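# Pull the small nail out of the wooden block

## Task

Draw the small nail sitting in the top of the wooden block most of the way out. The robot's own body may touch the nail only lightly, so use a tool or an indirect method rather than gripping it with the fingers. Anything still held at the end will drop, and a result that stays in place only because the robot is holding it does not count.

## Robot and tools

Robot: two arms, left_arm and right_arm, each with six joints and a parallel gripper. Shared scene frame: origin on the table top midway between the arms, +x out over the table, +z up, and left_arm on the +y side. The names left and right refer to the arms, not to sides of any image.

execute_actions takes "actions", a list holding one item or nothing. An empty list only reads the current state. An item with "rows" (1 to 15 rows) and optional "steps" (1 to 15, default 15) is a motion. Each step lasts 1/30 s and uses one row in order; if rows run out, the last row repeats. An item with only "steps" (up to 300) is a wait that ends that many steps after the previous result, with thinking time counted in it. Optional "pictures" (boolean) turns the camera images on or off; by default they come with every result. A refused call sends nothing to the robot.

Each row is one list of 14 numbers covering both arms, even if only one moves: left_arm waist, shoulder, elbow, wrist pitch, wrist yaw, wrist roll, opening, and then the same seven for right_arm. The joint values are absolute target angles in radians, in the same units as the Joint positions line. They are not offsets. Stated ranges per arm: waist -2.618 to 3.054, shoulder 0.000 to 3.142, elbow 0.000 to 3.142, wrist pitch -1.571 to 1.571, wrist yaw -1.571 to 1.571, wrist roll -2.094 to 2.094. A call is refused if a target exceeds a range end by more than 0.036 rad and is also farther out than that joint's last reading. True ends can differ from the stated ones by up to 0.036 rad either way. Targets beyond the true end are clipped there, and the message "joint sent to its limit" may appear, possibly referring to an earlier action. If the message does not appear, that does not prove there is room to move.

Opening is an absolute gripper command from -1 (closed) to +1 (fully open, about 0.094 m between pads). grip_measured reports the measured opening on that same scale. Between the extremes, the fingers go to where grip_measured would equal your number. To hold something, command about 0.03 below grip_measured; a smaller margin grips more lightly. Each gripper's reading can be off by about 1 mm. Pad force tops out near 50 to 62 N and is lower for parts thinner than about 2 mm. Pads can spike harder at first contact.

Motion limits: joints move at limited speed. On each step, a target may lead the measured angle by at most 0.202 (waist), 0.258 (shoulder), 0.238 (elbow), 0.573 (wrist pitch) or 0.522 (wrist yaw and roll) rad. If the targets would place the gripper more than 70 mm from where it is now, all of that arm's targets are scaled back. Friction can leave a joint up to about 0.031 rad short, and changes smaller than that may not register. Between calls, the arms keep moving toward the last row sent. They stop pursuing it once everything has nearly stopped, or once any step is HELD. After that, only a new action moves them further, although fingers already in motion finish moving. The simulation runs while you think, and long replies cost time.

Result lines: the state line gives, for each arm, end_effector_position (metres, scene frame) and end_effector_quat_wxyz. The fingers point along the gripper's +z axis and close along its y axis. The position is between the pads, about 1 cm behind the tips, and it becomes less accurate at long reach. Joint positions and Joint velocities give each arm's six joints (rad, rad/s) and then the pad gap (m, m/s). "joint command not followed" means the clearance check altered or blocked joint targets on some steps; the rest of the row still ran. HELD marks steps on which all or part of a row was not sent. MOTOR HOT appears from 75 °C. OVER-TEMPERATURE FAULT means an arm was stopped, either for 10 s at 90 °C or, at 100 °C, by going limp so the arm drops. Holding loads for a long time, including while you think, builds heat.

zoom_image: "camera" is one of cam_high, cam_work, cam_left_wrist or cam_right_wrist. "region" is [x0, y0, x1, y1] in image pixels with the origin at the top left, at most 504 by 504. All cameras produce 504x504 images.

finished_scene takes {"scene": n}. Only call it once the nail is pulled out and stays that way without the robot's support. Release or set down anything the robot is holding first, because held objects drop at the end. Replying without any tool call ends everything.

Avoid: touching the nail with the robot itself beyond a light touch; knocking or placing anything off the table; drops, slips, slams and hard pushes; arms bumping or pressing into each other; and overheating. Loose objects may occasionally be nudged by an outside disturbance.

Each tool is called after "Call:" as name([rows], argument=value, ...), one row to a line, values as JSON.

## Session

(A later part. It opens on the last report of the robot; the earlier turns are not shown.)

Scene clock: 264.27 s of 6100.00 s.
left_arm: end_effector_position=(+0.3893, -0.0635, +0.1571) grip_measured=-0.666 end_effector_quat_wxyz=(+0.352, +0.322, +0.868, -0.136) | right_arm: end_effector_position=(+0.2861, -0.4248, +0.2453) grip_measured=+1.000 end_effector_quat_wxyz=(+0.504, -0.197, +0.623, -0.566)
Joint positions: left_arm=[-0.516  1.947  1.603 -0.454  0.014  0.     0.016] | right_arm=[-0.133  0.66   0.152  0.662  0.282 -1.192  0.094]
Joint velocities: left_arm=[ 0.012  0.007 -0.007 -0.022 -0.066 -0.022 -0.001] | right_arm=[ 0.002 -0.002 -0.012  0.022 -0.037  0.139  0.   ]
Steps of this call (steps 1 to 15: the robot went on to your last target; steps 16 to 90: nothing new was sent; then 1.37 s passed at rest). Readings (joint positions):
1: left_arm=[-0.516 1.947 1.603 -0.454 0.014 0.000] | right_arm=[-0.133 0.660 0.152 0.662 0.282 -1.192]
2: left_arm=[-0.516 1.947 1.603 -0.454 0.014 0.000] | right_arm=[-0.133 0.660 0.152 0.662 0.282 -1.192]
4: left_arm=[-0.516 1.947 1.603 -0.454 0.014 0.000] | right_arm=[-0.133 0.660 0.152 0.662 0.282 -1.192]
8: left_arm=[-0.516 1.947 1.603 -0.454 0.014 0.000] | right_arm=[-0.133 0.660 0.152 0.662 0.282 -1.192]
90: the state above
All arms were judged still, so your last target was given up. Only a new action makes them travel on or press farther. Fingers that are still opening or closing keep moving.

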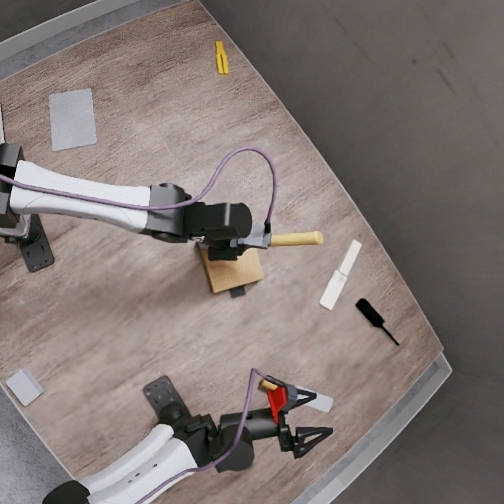

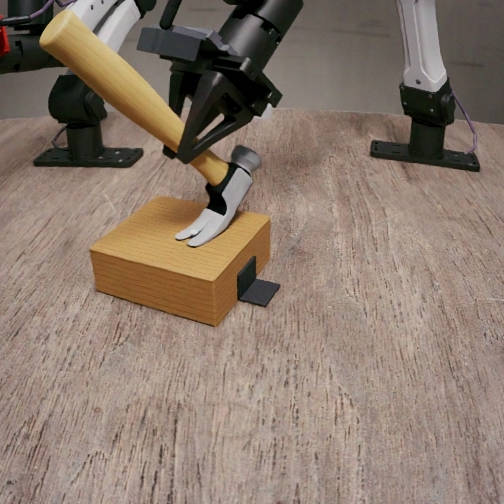

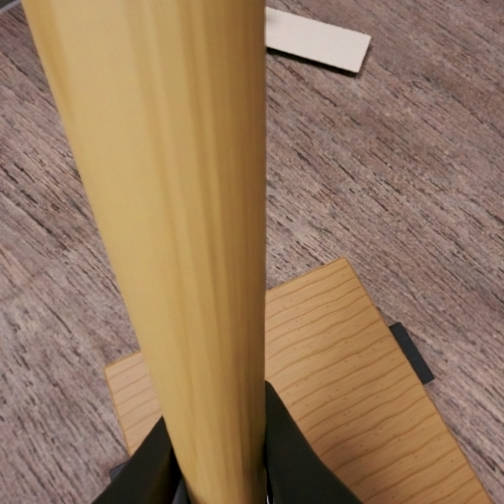

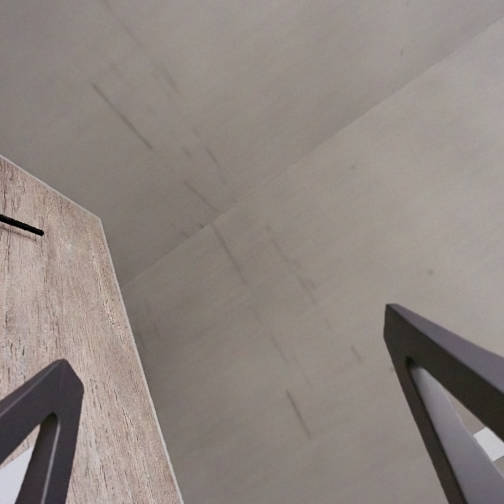

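Call:
execute_actions([
  {"rows":[[-0.513,1.944,1.658,-0.4105,0.02,0,-0.71,-0.133,0.66,0.152,0.662,0.282,-1.192,1],[-0.513,1.952,1.668,-0.414,0.02,0,-0.71,-0.133,0.66,0.152,0.662,0.282,-1.192,1],[-0.513,1.96,1.678,-0.4175,0.02,0,-0.71,-0.133,0.66,0.152,0.662,0.282,-1.192,1],[-0.513,1.968,1.688,-0.421,0.02,0,-0.71,-0.133,0.66,0.152,0.662,0.282,-1.192,1],[-0.513,1.976,1.698,-0.4245,0.02,0,-0.71,-0.133,0.66,0.152,0.662,0.282,-1.192,1],[-0.513,1.984,1.708,-0.428,0.02,0,-0.71,-0.133,0.66,0.152,0.662,0.282,-1.192,1]],"steps":15},
])

Call:
zoom_image(camera="cam_work", region=[140, 150, 270, 280])

Scene clock: 266.23 s of 6100.00 s.
left_arm: end_effector_position=(+0.3967, -0.0688, +0.1568) grip_measured=-0.666 end_effector_quat_wxyz=(+0.349, +0.322, +0.870, -0.133) | right_arm: end_effector_position=(+0.2861, -0.4248, +0.2453) grip_measured=+1.000 end_effector_quat_wxyz=(+0.504, -0.197, +0.623, -0.566)
Joint positions: left_arm=[-0.516  1.988  1.666 -0.483  0.01   0.     0.016] | right_arm=[-0.133  0.66   0.152  0.662  0.282 -1.192  0.094]
Joint velocities: left_arm=[-0.012  0.017  0.007 -0.066  0.022 -0.037 -0.   ] | right_arm=[ 0.007  0.012 -0.002 -0.007  0.007 -0.081  0.   ]
Steps of this call (steps 1 to 44: nothing new was sent; steps 45 to 59: all 15 steps of this action). Readings (joint positions):
45: left_arm=[-0.516 1.947 1.603 -0.454 0.014 0.000] | right_arm=[-0.133 0.660 0.152 0.662 0.282 -1.192]
46: left_arm=[-0.516 1.949 1.607 -0.457 0.014 0.000] | right_arm=[-0.133 0.660 0.152 0.662 0.282 -1.192]
48: left_arm=[-0.516 1.961 1.626 -0.467 0.014 0.000] | right_arm=[-0.133 0.660 0.152 0.662 0.282 -1.192]
52: left_arm=[-0.516 1.986 1.661 -0.479 0.011 0.000] | right_arm=[-0.133 0.660 0.152 0.662 0.282 -1.192]
59: the state above

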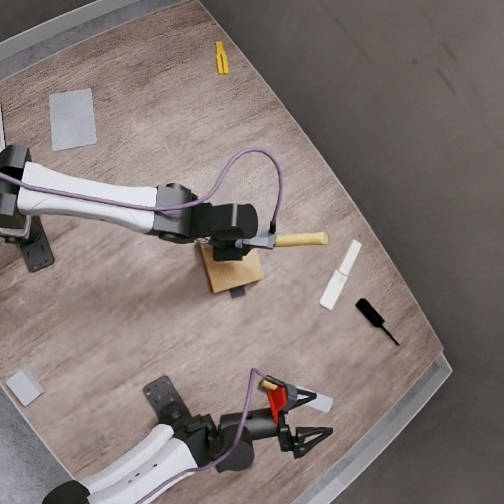

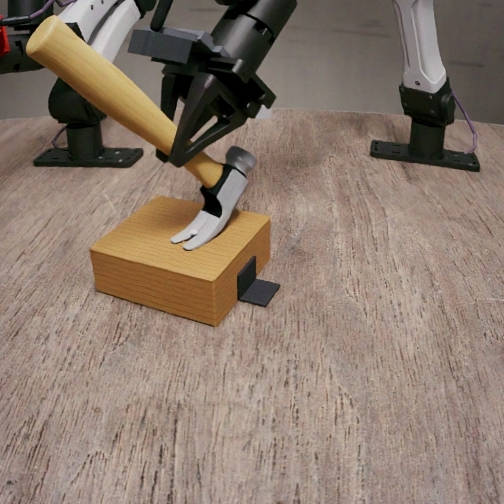

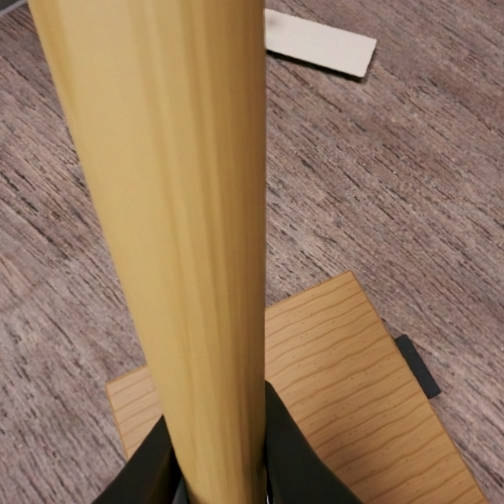

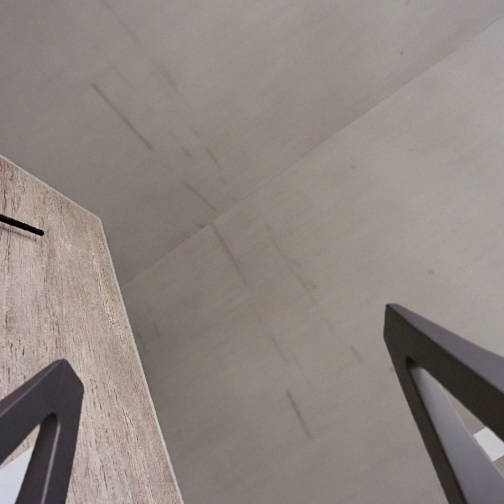

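Region (140, 150, 270, 280) of cam_work's 504x504 image, scaled by 3.877, with more detail than that image has.

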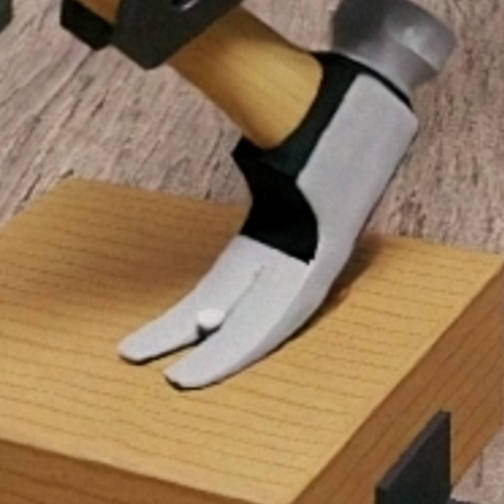

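Call:
execute_actions([
  {"rows":[[-0.513,1.972,1.66,-0.43,0.02,0,-0.71,-0.133,0.66,0.152,0.662,0.282,-1.192,1],[-0.513,1.966,1.648,-0.418,0.02,0,-0.71,-0.133,0.66,0.152,0.662,0.282,-1.192,1],[-0.513,1.96,1.636,-0.406,0.02,0,-0.71,-0.133,0.66,0.152,0.662,0.282,-1.192,1],[-0.513,1.954,1.624,-0.394,0.02,0,-0.71,-0.133,0.66,0.152,0.662,0.282,-1.192,1],[-0.513,1.948,1.612,-0.382,0.02,0,-0.71,-0.133,0.66,0.152,0.662,0.282,-1.192,1],[-0.513,1.942,1.6,-0.37,0.02,0,-0.71,-0.133,0.66,0.152,0.662,0.282,-1.192,1],[-0.513,1.936,1.588,-0.358,0.02,0,-0.71,-0.133,0.66,0.152,0.662,0.282,-1.192,1],[-0.513,1.93,1.576,-0.346,0.02,0,-0.71,-0.133,0.66,0.152,0.662,0.282,-1.192,1],[-0.513,1.924,1.564,-0.334,0.02,0,-0.71,-0.133,0.66,0.152,0.662,0.282,-1.192,1],[-0.513,1.918,1.552,-0.322,0.02,0,-0.71,-0.133,0.66,0.152,0.662,0.282,-1.192,1],[-0.513,1.914,1.54,-0.31,0.02,0,-0.71,-0.133,0.66,0.152,0.662,0.282,-1.192,1]],"steps":15},
])

Call:
zoom_image(camera="cam_work", region=[140, 130, 290, 280])

Scene clock: 274.90 s of 6100.00 s.
left_arm: end_effector_position=(+0.3927, -0.0653, +0.1566) grip_measured=-0.666 end_effector_quat_wxyz=(+0.372, +0.318, +0.861, -0.141) | right_arm: end_effector_position=(+0.2861, -0.4248, +0.2453) grip_measured=+1.000 end_effector_quat_wxyz=(+0.504, -0.197, +0.623, -0.566)
Joint positions: left_arm=[-0.516  1.936  1.556 -0.373  0.009  0.     0.016] | right_arm=[-0.133  0.66   0.152  0.662  0.282 -1.192  0.094]
Joint velocities: left_arm=[ 0.002 -0.017 -0.051  0.066  0.007 -0.051  0.   ] | right_arm=[-0.012 -0.007  0.002 -0.007 -0.022 -0.037  0.   ]
Steps of this call (steps 1 to 15: the robot went on to your last target; steps 16 to 90: nothing new was sent; then 5.17 s passed at rest; steps 91 to 105: all 15 steps of this action). Readings (joint positions):
91: left_arm=[-0.516 1.988 1.666 -0.483 0.010 0.000] | right_arm=[-0.133 0.660 0.152 0.662 0.282 -1.192]
92: left_arm=[-0.516 1.988 1.664 -0.482 0.010 0.000] | right_arm=[-0.133 0.660 0.152 0.662 0.282 -1.192]
94: left_arm=[-0.516 1.984 1.654 -0.472 0.009 0.000] | right_arm=[-0.133 0.660 0.152 0.662 0.282 -1.192]
98: left_arm=[-0.516 1.962 1.611 -0.433 0.009 0.000] | right_arm=[-0.133 0.660 0.152 0.662 0.282 -1.192]
105: the state above

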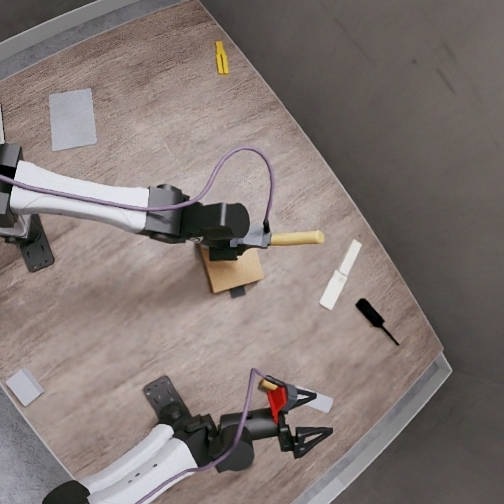

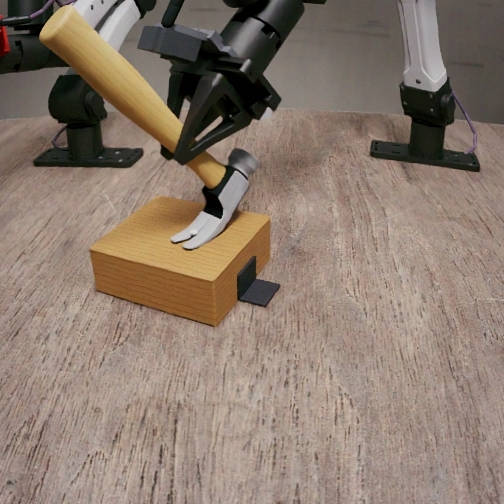

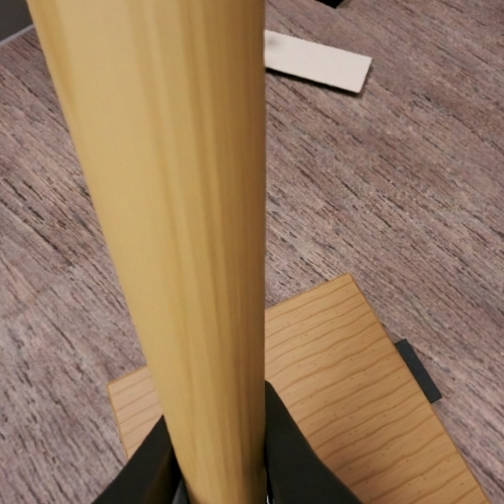

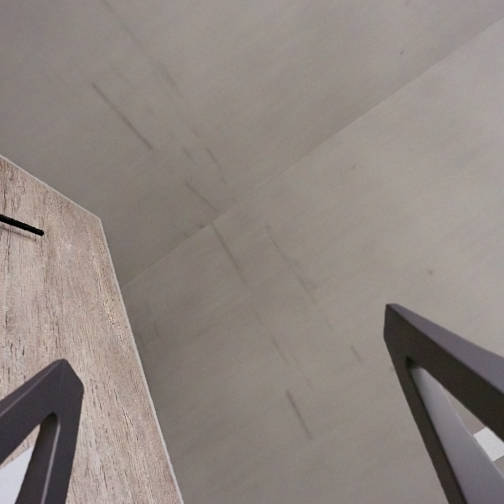

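Region (140, 130, 290, 280) of cam_work's 504x504 image, scaled by 3.360, with more detail than that image has.

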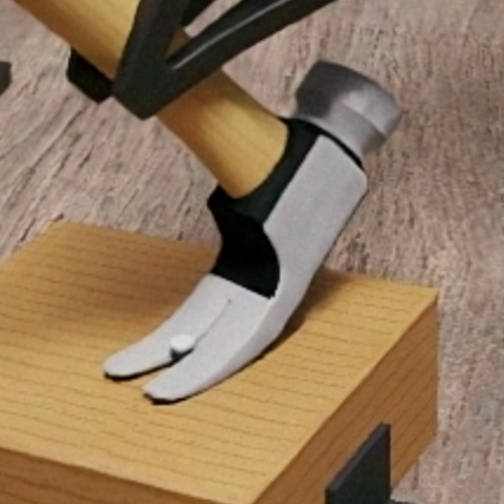

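Call:
execute_actions([
  {"rows":[[-0.513,1.908,1.527,-0.297,0.02,0,-0.71,-0.133,0.66,0.152,0.662,0.282,-1.192,1],[-0.513,1.902,1.514,-0.283,0.02,0,-0.71,-0.133,0.66,0.152,0.662,0.282,-1.192,1],[-0.513,1.895,1.501,-0.27,0.02,0,-0.71,-0.133,0.66,0.152,0.662,0.282,-1.192,1],[-0.513,1.889,1.488,-0.257,0.02,0,-0.71,-0.133,0.66,0.152,0.662,0.282,-1.192,1],[-0.513,1.883,1.475,-0.243,0.02,0,-0.71,-0.133,0.66,0.152,0.662,0.282,-1.192,1],[-0.513,1.876,1.462,-0.23,0.02,0,-0.71,-0.133,0.66,0.152,0.662,0.282,-1.192,1],[-0.513,1.87,1.449,-0.217,0.02,0,-0.71,-0.133,0.66,0.152,0.662,0.282,-1.192,1],[-0.513,1.864,1.436,-0.203,0.02,0,-0.71,-0.133,0.66,0.152,0.662,0.282,-1.192,1],[-0.513,1.858,1.423,-0.19,0.02,0,-0.71,-0.133,0.66,0.152,0.662,0.282,-1.192,1],[-0.513,1.852,1.41,-0.177,0.02,0,-0.71,-0.133,0.66,0.152,0.662,0.282,-1.192,1],[-0.513,1.846,1.397,-0.163,0.02,0,-0.71,-0.133,0.66,0.152,0.662,0.282,-1.192,1],[-0.513,1.84,1.384,-0.15,0.02,0,-0.71,-0.133,0.66,0.152,0.662,0.282,-1.192,1],[-0.513,1.835,1.372,-0.137,0.02,0,-0.71,-0.133,0.66,0.152,0.662,0.282,-1.192,1],[-0.513,1.83,1.36,-0.123,0.02,0,-0.71,-0.133,0.66,0.152,0.662,0.282,-1.192,1],[-0.513,1.825,1.348,-0.11,0.02,0,-0.71,-0.133,0.66,0.152,0.662,0.282,-1.192,1]],"steps":15},
])

Call:
execute_actions([
  {"steps":8},
])

Call:
zoom_image(camera="cam_work", region=[140, 130, 290, 280])

Scene clock: 281.00 s of 6100.00 s.
left_arm: end_effector_position=(+0.3851, -0.0589, +0.1572) grip_measured=-0.666 end_effector_quat_wxyz=(+0.409, +0.312, +0.843, -0.155) | right_arm: end_effector_position=(+0.2861, -0.4248, +0.2453) grip_measured=+1.000 end_effector_quat_wxyz=(+0.504, -0.197, +0.623, -0.566)
Joint positions: left_arm=[-0.516  1.857  1.386 -0.193  0.009  0.     0.016] | right_arm=[-0.133  0.66   0.152  0.662  0.282 -1.192  0.094]
Joint velocities: left_arm=[ 0.002 -0.144 -0.354  0.418 -0.007 -0.037 -0.   ] | right_arm=[-0.012  0.007 -0.007 -0.007  0.037 -0.007  0.   ]
Steps of this call (steps 1 to 15: the robot went on to your last target; steps 16 to 90: nothing new was sent; then 2.60 s passed at rest; steps 91 to 105: all 15 steps of this action). Readings (joint positions):
91: left_arm=[-0.516 1.935 1.552 -0.367 0.009 0.000] | right_arm=[-0.133 0.660 0.152 0.662 0.282 -1.192]
92: left_arm=[-0.516 1.932 1.546 -0.361 0.009 0.000] | right_arm=[-0.133 0.660 0.152 0.662 0.282 -1.192]
94: left_arm=[-0.516 1.921 1.524 -0.342 0.009 0.000] | right_arm=[-0.133 0.660 0.152 0.662 0.282 -1.192]
98: left_arm=[-0.516 1.897 1.474 -0.290 0.009 0.000] | right_arm=[-0.133 0.660 0.152 0.662 0.282 -1.192]
105: the state above

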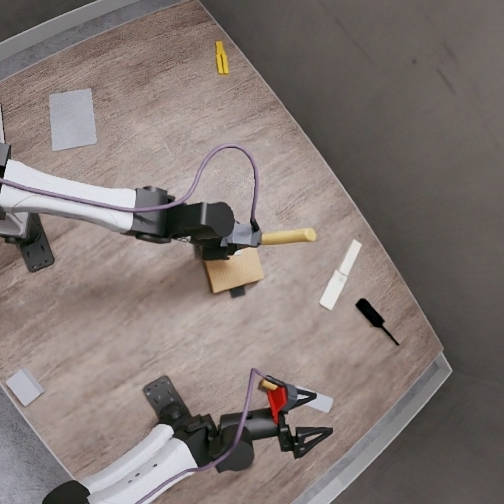

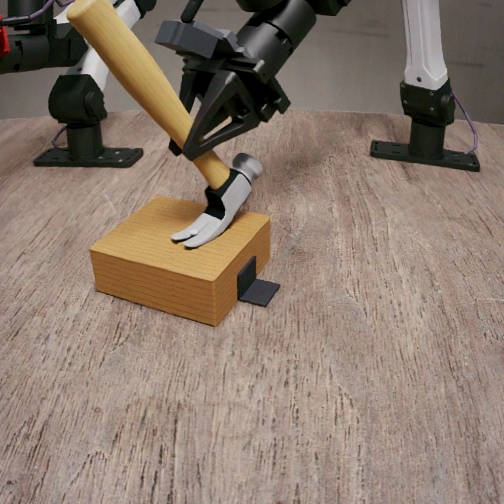

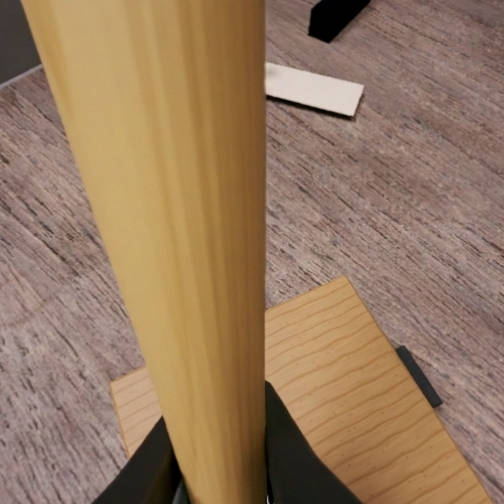

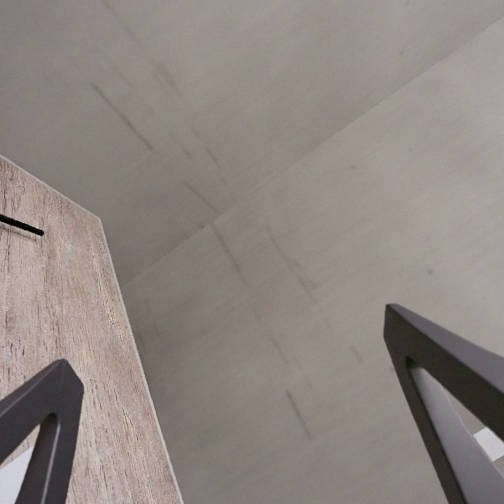

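Scene clock: 281.27 s of 6100.00 s.
left_arm: end_effector_position=(+0.3850, -0.0588, +0.1577) grip_measured=-0.666 end_effector_quat_wxyz=(+0.417, +0.311, +0.839, -0.158) | right_arm: end_effector_position=(+0.2861, -0.4248, +0.2453) grip_measured=+1.000 end_effector_quat_wxyz=(+0.504, -0.197, +0.623, -0.566)
Joint positions: left_arm=[-0.516  1.849  1.363 -0.161  0.009  0.     0.016] | right_arm=[-0.133  0.66   0.152  0.662  0.282 -1.192  0.094]
Joint velocities: left_arm=[ 0.007 -0.007 -0.007 -0.007 -0.066 -0.007  0.   ] | right_arm=[-0.002 -0.002 -0.002  0.037 -0.066  0.081  0.   ]
Steps of this call (steps 1 to 8: the robot went on to your last target). Readings (joint positions):
1: left_arm=[-0.516 1.852 1.376 -0.182 0.009 0.000] | right_arm=[-0.133 0.660 0.152 0.662 0.282 -1.192]
2: left_arm=[-0.516 1.850 1.370 -0.174 0.009 0.000] | right_arm=[-0.133 0.660 0.152 0.662 0.282 -1.192]
4: left_arm=[-0.516 1.849 1.365 -0.165 0.009 0.000] | right_arm=[-0.133 0.660 0.152 0.662 0.282 -1.192]
8: the state above

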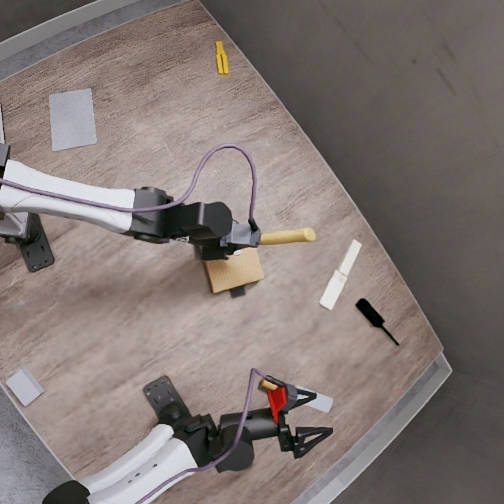

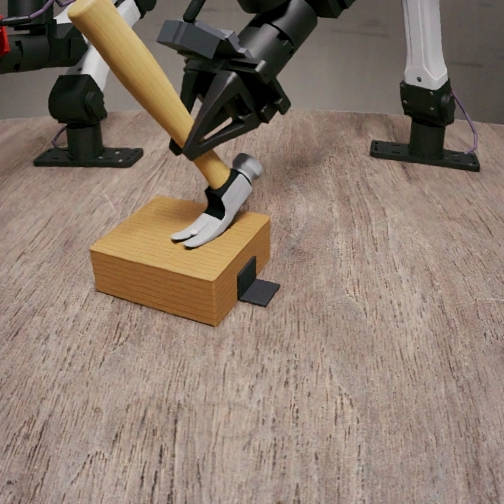

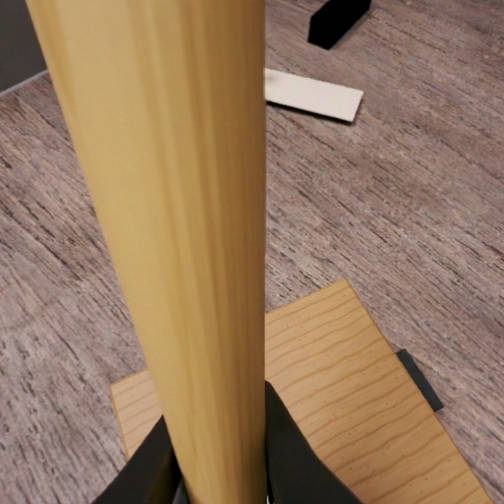

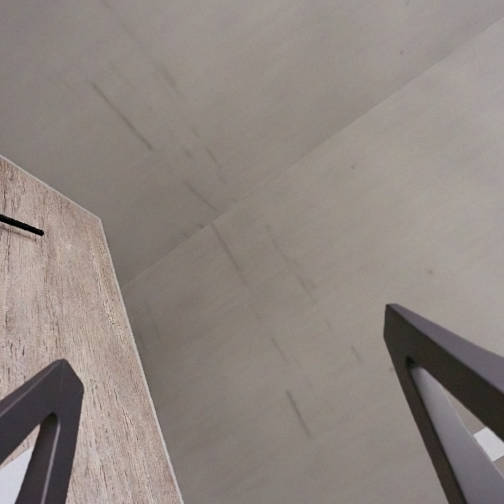

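Region (140, 130, 290, 280) of cam_work's 504x504 image, scaled by 3.360, with more detail than that image has.

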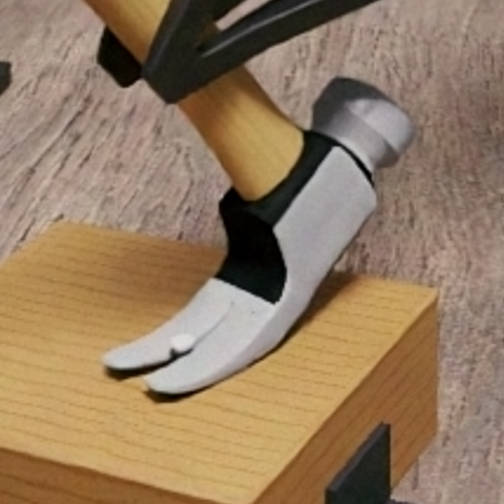

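Call:
execute_actions([
  {"rows":[[-0.513,1.82,1.338,-0.1,0.02,0,-0.71,-0.133,0.66,0.152,0.662,0.282,-1.192,1],[-0.513,1.815,1.328,-0.089,0.02,0,-0.71,-0.133,0.66,0.152,0.662,0.282,-1.192,1],[-0.513,1.81,1.318,-0.078,0.02,0,-0.71,-0.133,0.66,0.152,0.662,0.282,-1.192,1],[-0.513,1.805,1.308,-0.068,0.02,0,-0.71,-0.133,0.66,0.152,0.662,0.282,-1.192,1],[-0.513,1.8,1.298,-0.058,0.02,0,-0.71,-0.133,0.66,0.152,0.662,0.282,-1.192,1],[-0.513,1.796,1.289,-0.048,0.02,0,-0.71,-0.133,0.66,0.152,0.662,0.282,-1.192,1],[-0.513,1.792,1.279,-0.038,0.02,0,-0.71,-0.133,0.66,0.152,0.662,0.282,-1.192,1],[-0.513,1.788,1.27,-0.028,0.02,0,-0.71,-0.133,0.66,0.152,0.662,0.282,-1.192,1],[-0.513,1.784,1.26,-0.018,0.02,0,-0.71,-0.133,0.66,0.152,0.662,0.282,-1.192,1],[-0.513,1.78,1.251,-0.008,0.02,0,-0.71,-0.133,0.66,0.152,0.662,0.282,-1.192,1],[-0.513,1.776,1.241,0.002,0.02,0,-0.71,-0.133,0.66,0.152,0.662,0.282,-1.192,1],[-0.513,1.772,1.232,0.012,0.02,0,-0.71,-0.133,0.66,0.152,0.662,0.282,-1.192,1]],"steps":15},
])

Call:
execute_actions([
  {"steps":6},
], pictures=false)

Call:
zoom_image(camera="cam_work", region=[140, 130, 290, 280])

Scene clock: 284.53 s of 6100.00 s.
left_arm: end_effector_position=(+0.3786, -0.0534, +0.1582) grip_measured=-0.666 end_effector_quat_wxyz=(+0.443, +0.306, +0.826, -0.167) | right_arm: end_effector_position=(+0.2861, -0.4248, +0.2453) grip_measured=+1.000 end_effector_quat_wxyz=(+0.504, -0.197, +0.623, -0.566)
Joint positions: left_arm=[-0.516  1.799  1.25  -0.036  0.009  0.     0.016] | right_arm=[-0.133  0.66   0.152  0.662  0.282 -1.192  0.094]
Joint velocities: left_arm=[ 0.002 -0.017 -0.071  0.139 -0.007 -0.007 -0.001] | right_arm=[-0.002 -0.007 -0.002  0.051 -0.007  0.022  0.   ]
Steps of this call (steps 1 to 30: the robot went on to your last target; steps 31 to 83: nothing new was sent; steps 84 to 98: all 15 steps of this action). Readings (joint positions):
84: left_arm=[-0.516 1.849 1.362 -0.159 0.009 0.000] | right_arm=[-0.133 0.660 0.152 0.662 0.282 -1.192]
85: left_arm=[-0.516 1.847 1.357 -0.154 0.009 0.000] | right_arm=[-0.133 0.660 0.152 0.662 0.282 -1.192]
87: left_arm=[-0.516 1.838 1.340 -0.139 0.009 0.000] | right_arm=[-0.133 0.660 0.152 0.662 0.282 -1.192]
91: left_arm=[-0.516 1.820 1.302 -0.098 0.009 0.000] | right_arm=[-0.133 0.660 0.152 0.662 0.282 -1.192]
98: the state above

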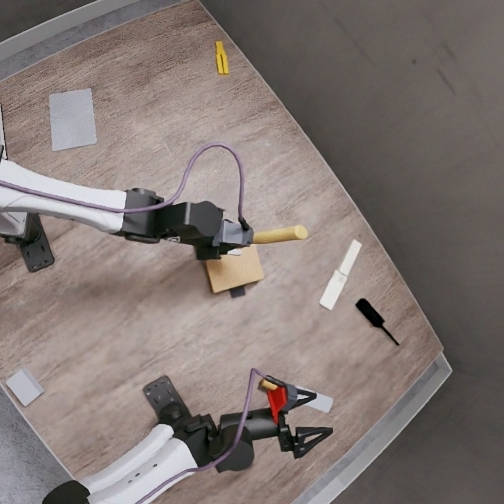

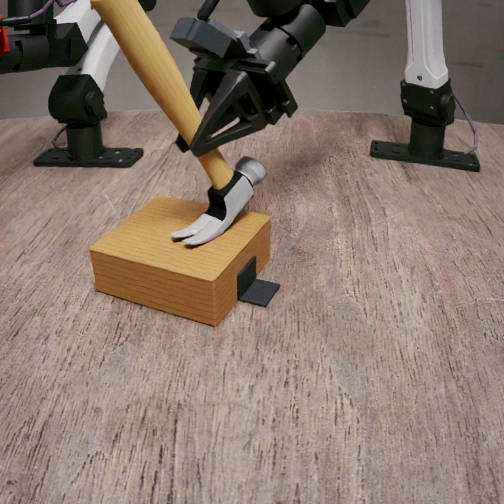

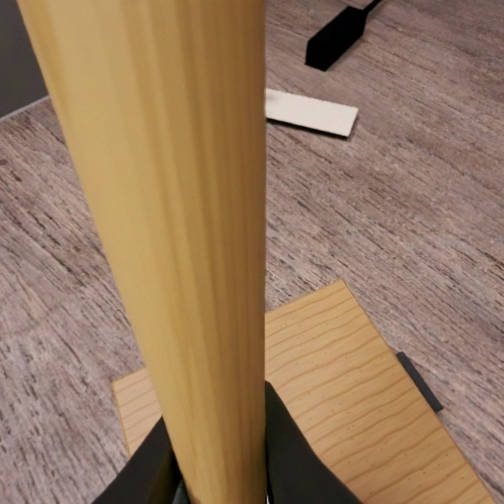

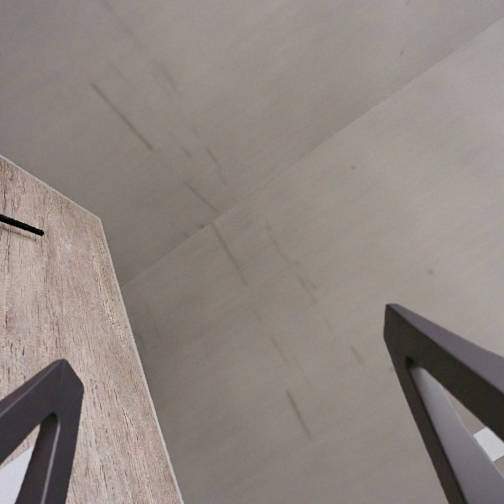

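Scene clock: 284.73 s of 6100.00 s.
left_arm: end_effector_position=(+0.3788, -0.0536, +0.1583) grip_measured=-0.666 end_effector_quat_wxyz=(+0.444, +0.306, +0.825, -0.168) | right_arm: end_effector_position=(+0.2861, -0.4248, +0.2453) grip_measured=+1.000 end_effector_quat_wxyz=(+0.504, -0.197, +0.623, -0.566)
Joint positions: left_arm=[-0.516  1.799  1.247 -0.029  0.009  0.     0.016] | right_arm=[-0.133  0.66   0.152  0.662  0.282 -1.192  0.094]
Joint velocities: left_arm=[-0.007 -0.017 -0.002 -0.037 -0.051 -0.007  0.001] | right_arm=[-0.022 -0.002 -0.002 -0.081  0.007 -0.022  0.   ]
Steps of this call (steps 1 to 6: the robot went on to your last target). Readings (joint positions):
1: left_arm=[-0.516 1.799 1.248 -0.033 0.009 0.000] | right_arm=[-0.133 0.660 0.152 0.662 0.282 -1.192]
2: left_arm=[-0.516 1.799 1.247 -0.031 0.009 0.000] | right_arm=[-0.133 0.660 0.152 0.662 0.282 -1.192]
4: left_arm=[-0.516 1.799 1.247 -0.029 0.009 0.000] | right_arm=[-0.133 0.660 0.152 0.662 0.282 -1.192]
6: the state above

Region (140, 130, 290, 280) of cam_work's 504x504 image, scaled by 3.360, with more detail than that image has.

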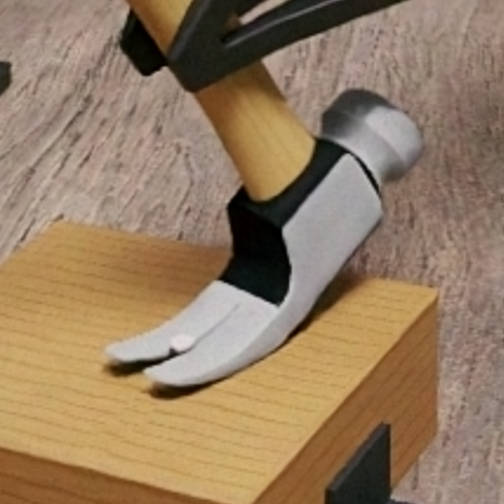

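Call:
execute_actions([
  {"rows":[[-0.513,1.768,1.223,0.022,0.02,0,-0.71,-0.133,0.66,0.152,0.662,0.282,-1.192,1],[-0.513,1.764,1.214,0.032,0.02,0,-0.71,-0.133,0.66,0.152,0.662,0.282,-1.192,1],[-0.513,1.76,1.205,0.042,0.02,0,-0.71,-0.133,0.66,0.152,0.662,0.282,-1.192,1],[-0.513,1.756,1.196,0.052,0.02,0,-0.71,-0.133,0.66,0.152,0.662,0.282,-1.192,1],[-0.513,1.752,1.187,0.063,0.02,0,-0.71,-0.133,0.66,0.152,0.662,0.282,-1.192,1],[-0.513,1.748,1.178,0.074,0.02,0,-0.71,-0.133,0.66,0.152,0.662,0.282,-1.192,1],[-0.513,1.744,1.169,0.085,0.02,0,-0.71,-0.133,0.66,0.152,0.662,0.282,-1.192,1],[-0.513,1.74,1.16,0.096,0.02,0,-0.71,-0.133,0.66,0.152,0.662,0.282,-1.192,1],[-0.513,1.736,1.151,0.107,0.02,0,-0.71,-0.133,0.66,0.152,0.662,0.282,-1.192,1],[-0.513,1.732,1.142,0.118,0.02,0,-0.71,-0.133,0.66,0.152,0.662,0.282,-1.192,1],[-0.513,1.728,1.133,0.129,0.02,0,-0.71,-0.133,0.66,0.152,0.662,0.282,-1.192,1],[-0.513,1.724,1.124,0.14,0.02,0,-0.71,-0.133,0.66,0.152,0.662,0.282,-1.192,1],[-0.513,1.721,1.115,0.15,0.02,0,-0.71,-0.133,0.66,0.152,0.662,0.282,-1.192,1],[-0.513,1.718,1.105,0.16,0.02,0,-0.71,-0.133,0.66,0.152,0.662,0.282,-1.192,1]],"steps":15},
], pictures=false)

Call:
execute_actions([
  {"steps":8},
])

Call:
zoom_image(camera="cam_work", region=[140, 130, 290, 280])

Scene clock: 288.90 s of 6100.00 s.
left_arm: end_effector_position=(+0.3724, -0.0481, +0.1586) grip_measured=-0.666 end_effector_quat_wxyz=(+0.473, +0.300, +0.809, -0.178) | right_arm: end_effector_position=(+0.2861, -0.4248, +0.2453) grip_measured=+1.000 end_effector_quat_wxyz=(+0.504, -0.197, +0.623, -0.566)
Joint positions: left_arm=[-0.516  1.756  1.134  0.109  0.009  0.     0.016] | right_arm=[-0.133  0.66   0.152  0.662  0.282 -1.192  0.094]
Joint velocities: left_arm=[ 0.002 -0.042 -0.149  0.286 -0.037  0.022  0.001] | right_arm=[ 0.007 -0.012 -0.007  0.007  0.022 -0.051  0.   ]
Steps of this call (steps 1 to 15: the robot went on to your last target; steps 16 to 90: nothing new was sent; then 0.67 s passed at rest; steps 91 to 105: all 15 steps of this action). Readings (joint positions):
91: left_arm=[-0.516 1.799 1.247 -0.028 0.009 0.000] | right_arm=[-0.133 0.660 0.152 0.662 0.282 -1.192]
92: left_arm=[-0.516 1.798 1.243 -0.024 0.009 0.000] | right_arm=[-0.133 0.660 0.152 0.662 0.282 -1.192]
94: left_arm=[-0.516 1.790 1.228 -0.009 0.009 0.000] | right_arm=[-0.133 0.660 0.152 0.662 0.282 -1.192]
98: left_arm=[-0.516 1.774 1.192 0.029 0.009 0.000] | right_arm=[-0.133 0.660 0.152 0.662 0.282 -1.192]
105: the state above

Scene clock: 289.17 s of 6100.00 s.
left_arm: end_effector_position=(+0.3727, -0.0484, +0.1586) grip_measured=-0.666 end_effector_quat_wxyz=(+0.477, +0.299, +0.807, -0.179) | right_arm: end_effector_position=(+0.2861, -0.4248, +0.2453) grip_measured=+1.000 end_effector_quat_wxyz=(+0.504, -0.197, +0.623, -0.566)
Joint positions: left_arm=[-0.516  1.756  1.124  0.13   0.009  0.     0.016] | right_arm=[-0.133  0.66   0.152  0.662  0.282 -1.192  0.094]
Joint velocities: left_arm=[-0.007 -0.002 -0.017 -0.007 -0.037 -0.037 -0.   ] | right_arm=[ 0.007  0.002 -0.002 -0.037  0.007  0.037  0.   ]
Steps of this call (steps 1 to 8: the robot went on to your last target). Readings (joint positions):
1: left_arm=[-0.516 1.756 1.130 0.117 0.009 0.000] | right_arm=[-0.133 0.660 0.152 0.662 0.282 -1.192]
2: left_arm=[-0.516 1.756 1.128 0.122 0.009 0.000] | right_arm=[-0.133 0.660 0.152 0.662 0.282 -1.192]
4: left_arm=[-0.516 1.756 1.126 0.127 0.009 0.000] | right_arm=[-0.133 0.660 0.152 0.662 0.282 -1.192]
8: the state above

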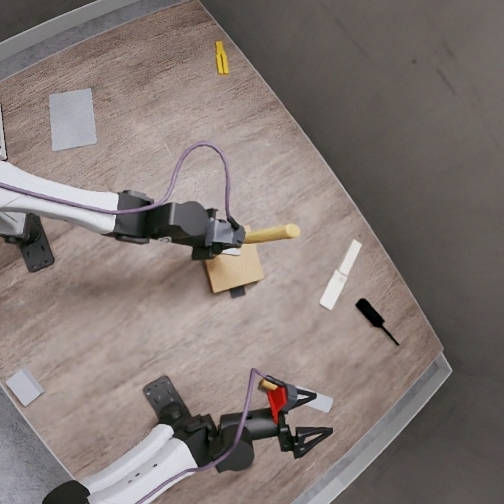

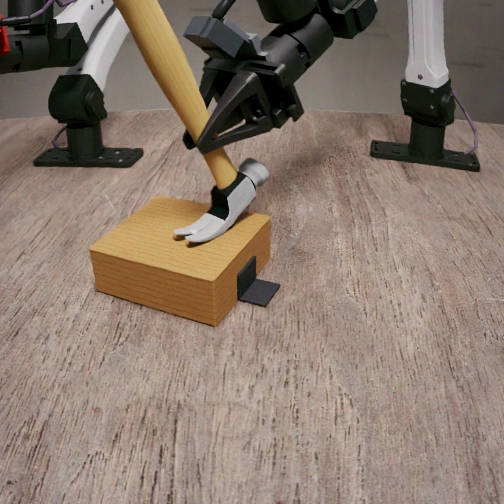

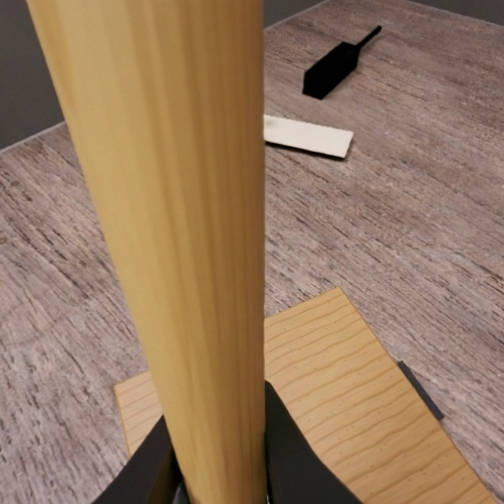

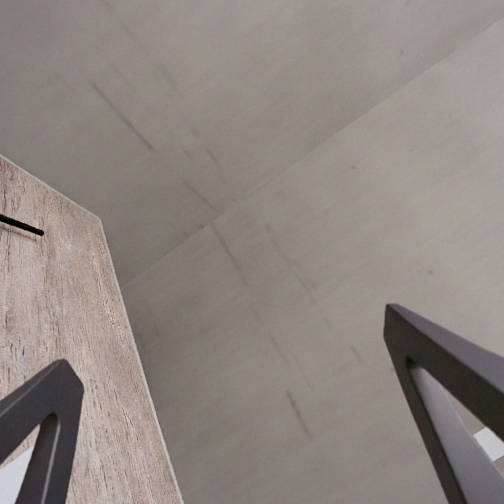

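Region (140, 130, 290, 280) of cam_work's 504x504 image, scaled by 3.360, with more detail than that image has.

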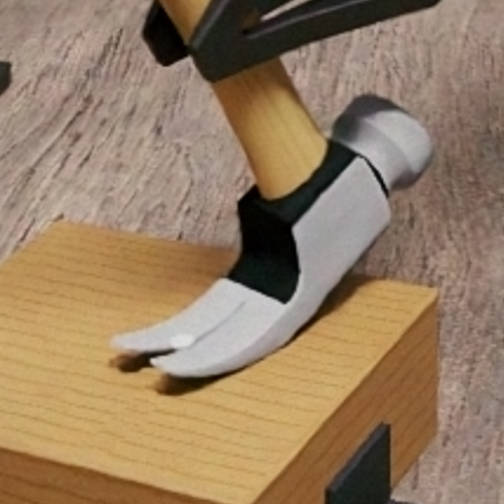

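Call:
execute_actions([
  {"rows":[[-0.513,1.74,1.13,0.16,0.02,0,-0.71,-0.133,0.66,0.152,0.662,0.282,-1.192,1],[-0.513,1.746,1.142,0.16,0.02,0,-0.71,-0.133,0.66,0.152,0.662,0.282,-1.192,1],[-0.513,1.752,1.154,0.16,0.02,0,-0.71,-0.133,0.66,0.152,0.662,0.282,-1.192,1],[-0.513,1.758,1.166,0.16,0.02,0,-0.71,-0.133,0.66,0.152,0.662,0.282,-1.192,1],[-0.513,1.764,1.178,0.16,0.02,0,-0.71,-0.133,0.66,0.152,0.662,0.282,-1.192,1],[-0.513,1.77,1.19,0.16,0.02,0,-0.71,-0.133,0.66,0.152,0.662,0.282,-1.192,1],[-0.513,1.775,1.2,0.16,0.02,0,-0.71,-0.133,0.66,0.152,0.662,0.282,-1.192,1]],"steps":15},
], pictures=false)

Call:
execute_actions([
  {"steps":6},
])

Call:
zoom_image(camera="cam_work", region=[140, 130, 290, 280])

Scene clock: 295.43 s of 6100.00 s.
left_arm: end_effector_position=(+0.3771, -0.0521, +0.1591) grip_measured=-0.666 end_effector_quat_wxyz=(+0.474, +0.300, +0.809, -0.178) | right_arm: end_effector_position=(+0.2861, -0.4248, +0.2453) grip_measured=+1.000 end_effector_quat_wxyz=(+0.504, -0.197, +0.623, -0.566)
Joint positions: left_arm=[-0.516  1.776  1.159  0.107  0.009  0.     0.016] | right_arm=[-0.133  0.66   0.152  0.662  0.282 -1.192  0.094]
Joint velocities: left_arm=[-0.007 -0.022  0.002  0.037 -0.022 -0.022  0.   ] | right_arm=[ 0.007  0.012  0.002 -0.022 -0.007 -0.037  0.   ]
Steps of this call (steps 1 to 30: the robot went on to your last target; steps 31 to 90: nothing new was sent; then 2.77 s passed at rest; steps 91 to 105: all 15 steps of this action). Readings (joint positions):
91: left_arm=[-0.516 1.756 1.124 0.130 0.009 0.000] | right_arm=[-0.133 0.660 0.152 0.662 0.282 -1.192]
92: left_arm=[-0.516 1.756 1.124 0.130 0.009 0.000] | right_arm=[-0.133 0.660 0.152 0.662 0.282 -1.192]
94: left_arm=[-0.516 1.756 1.126 0.130 0.009 0.000] | right_arm=[-0.133 0.660 0.152 0.662 0.282 -1.192]
98: left_arm=[-0.516 1.771 1.150 0.115 0.009 0.000] | right_arm=[-0.133 0.660 0.152 0.662 0.282 -1.192]
105: the state above

Scene clock: 295.63 s of 6100.00 s.
left_arm: end_effector_position=(+0.3770, -0.0520, +0.1591) grip_measured=-0.666 end_effector_quat_wxyz=(+0.473, +0.300, +0.809, -0.178) | right_arm: end_effector_position=(+0.2861, -0.4248, +0.2453) grip_measured=+1.000 end_effector_quat_wxyz=(+0.504, -0.197, +0.623, -0.566)
Joint positions: left_arm=[-0.516  1.776  1.159  0.107  0.009  0.     0.016] | right_arm=[-0.133  0.66   0.152  0.662  0.282 -1.192  0.094]
Joint velocities: left_arm=[-0.002 -0.012 -0.007 -0.051  0.037 -0.022 -0.001] | right_arm=[ 0.007 -0.012  0.007 -0.051  0.051 -0.037  0.   ]
Steps of this call (steps 1 to 6: the robot went on to your last target). Readings (joint positions):
1: left_arm=[-0.516 1.776 1.159 0.107 0.009 0.000] | right_arm=[-0.133 0.660 0.152 0.662 0.282 -1.192]
2: left_arm=[-0.516 1.776 1.159 0.107 0.009 0.000] | right_arm=[-0.133 0.660 0.152 0.662 0.282 -1.192]
4: left_arm=[-0.516 1.776 1.159 0.107 0.009 0.000] | right_arm=[-0.133 0.660 0.152 0.662 0.282 -1.192]
6: the state above

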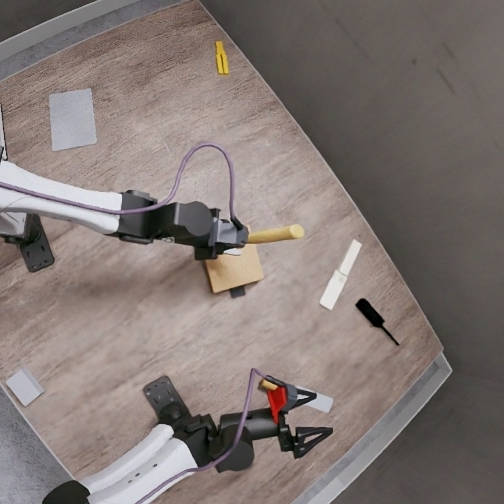

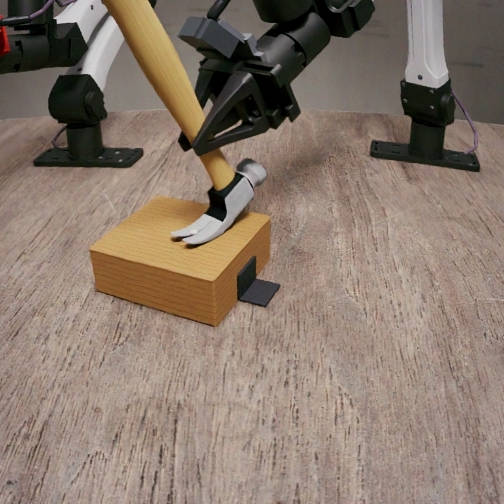

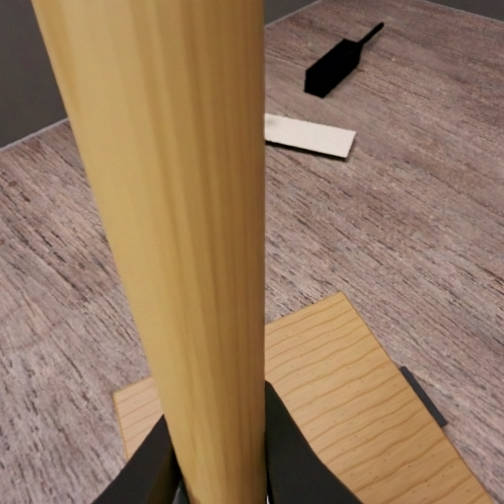

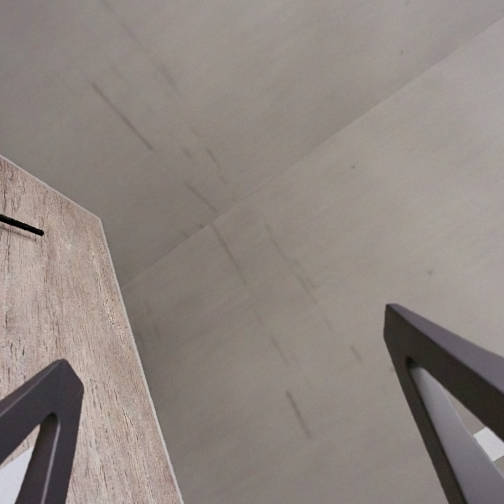

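Region (140, 130, 290, 280) of cam_work's 504x504 image, scaled by 3.360, with more detail than that image has.

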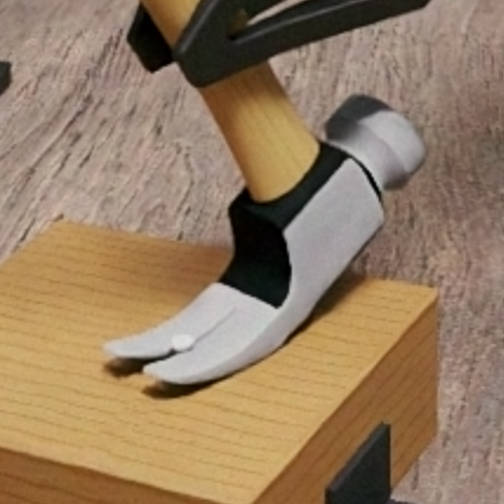

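Call:
execute_actions([
  {"rows":[[-0.513,1.781,1.207,0.16,0.02,0,-0.71,-0.133,0.66,0.152,0.662,0.282,-1.192,1],[-0.513,1.787,1.214,0.16,0.02,0,-0.71,-0.133,0.66,0.152,0.662,0.282,-1.192,1],[-0.513,1.793,1.221,0.16,0.02,0,-0.71,-0.133,0.66,0.152,0.662,0.282,-1.192,1],[-0.513,1.799,1.228,0.16,0.02,0,-0.71,-0.133,0.66,0.152,0.662,0.282,-1.192,1],[-0.513,1.805,1.235,0.16,0.02,0,-0.71,-0.133,0.66,0.152,0.662,0.282,-1.192,1],[-0.513,1.811,1.243,0.16,0.02,0,-0.71,-0.133,0.66,0.152,0.662,0.282,-1.192,1]],"steps":15},
])

Call:
zoom_image(camera="cam_work", region=[140, 130, 290, 280])

Scene clock: 298.53 s of 6100.00 s.
left_arm: end_effector_position=(+0.3838, -0.0575, +0.1590) grip_measured=-0.666 end_effector_quat_wxyz=(+0.472, +0.300, +0.810, -0.177) | right_arm: end_effector_position=(+0.2861, -0.4248, +0.2453) grip_measured=+1.000 end_effector_quat_wxyz=(+0.504, -0.197, +0.623, -0.566)
Joint positions: left_arm=[-0.516  1.808  1.201  0.094  0.008  0.     0.016] | right_arm=[-0.133  0.66   0.152  0.662  0.282 -1.192  0.094]
Joint velocities: left_arm=[-0.012 -0.007  0.002 -0.022  0.051 -0.037 -0.   ] | right_arm=[ 0.017  0.007 -0.007 -0.007 -0.007  0.066  0.   ]
Steps of this call (steps 1 to 15: the robot went on to your last target; steps 16 to 72: nothing new was sent; steps 73 to 87: all 15 steps of this action). Readings (joint positions):
73: left_arm=[-0.516 1.776 1.159 0.107 0.009 0.000] | right_arm=[-0.133 0.660 0.152 0.662 0.282 -1.192]
74: left_arm=[-0.516 1.777 1.161 0.106 0.009 0.000] | right_arm=[-0.133 0.660 0.152 0.662 0.282 -1.192]
76: left_arm=[-0.516 1.786 1.173 0.101 0.009 0.000] | right_arm=[-0.133 0.660 0.152 0.662 0.282 -1.192]
80: left_arm=[-0.516 1.806 1.198 0.097 0.008 0.000] | right_arm=[-0.133 0.660 0.152 0.662 0.282 -1.192]
87: the state above

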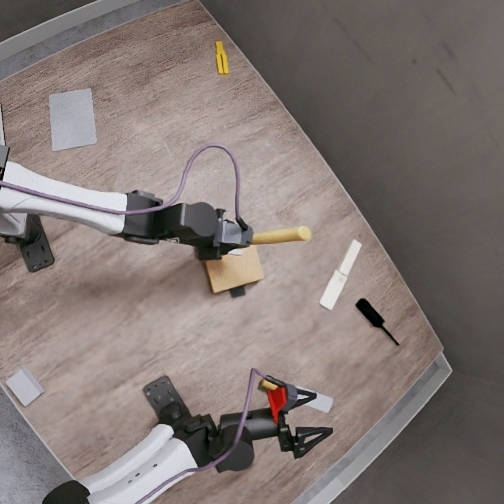

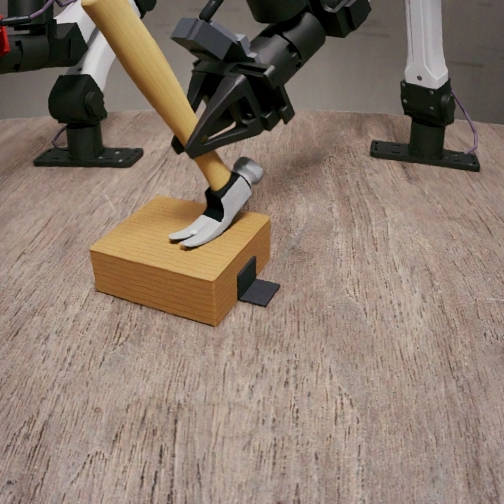

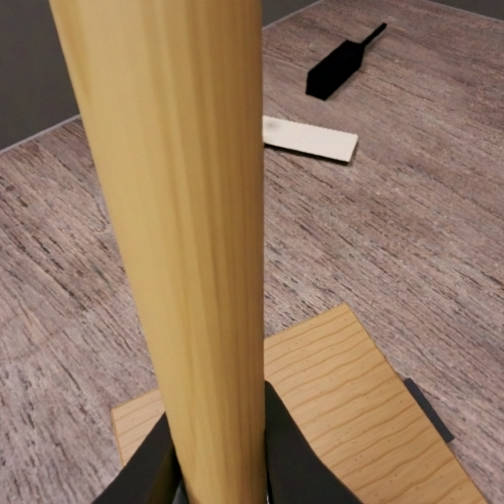

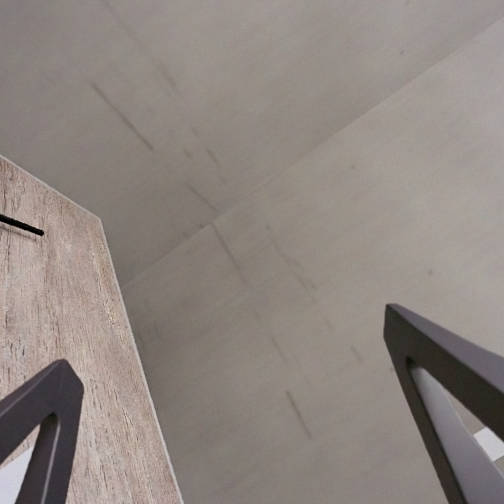

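Region (140, 130, 290, 280) of cam_work's 504x504 image, scaled by 3.360, with more detail than that image has.

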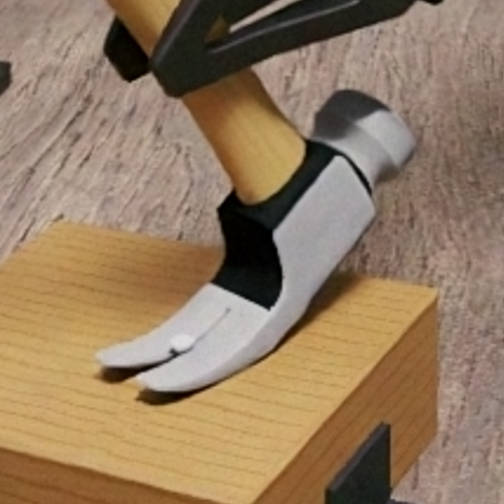

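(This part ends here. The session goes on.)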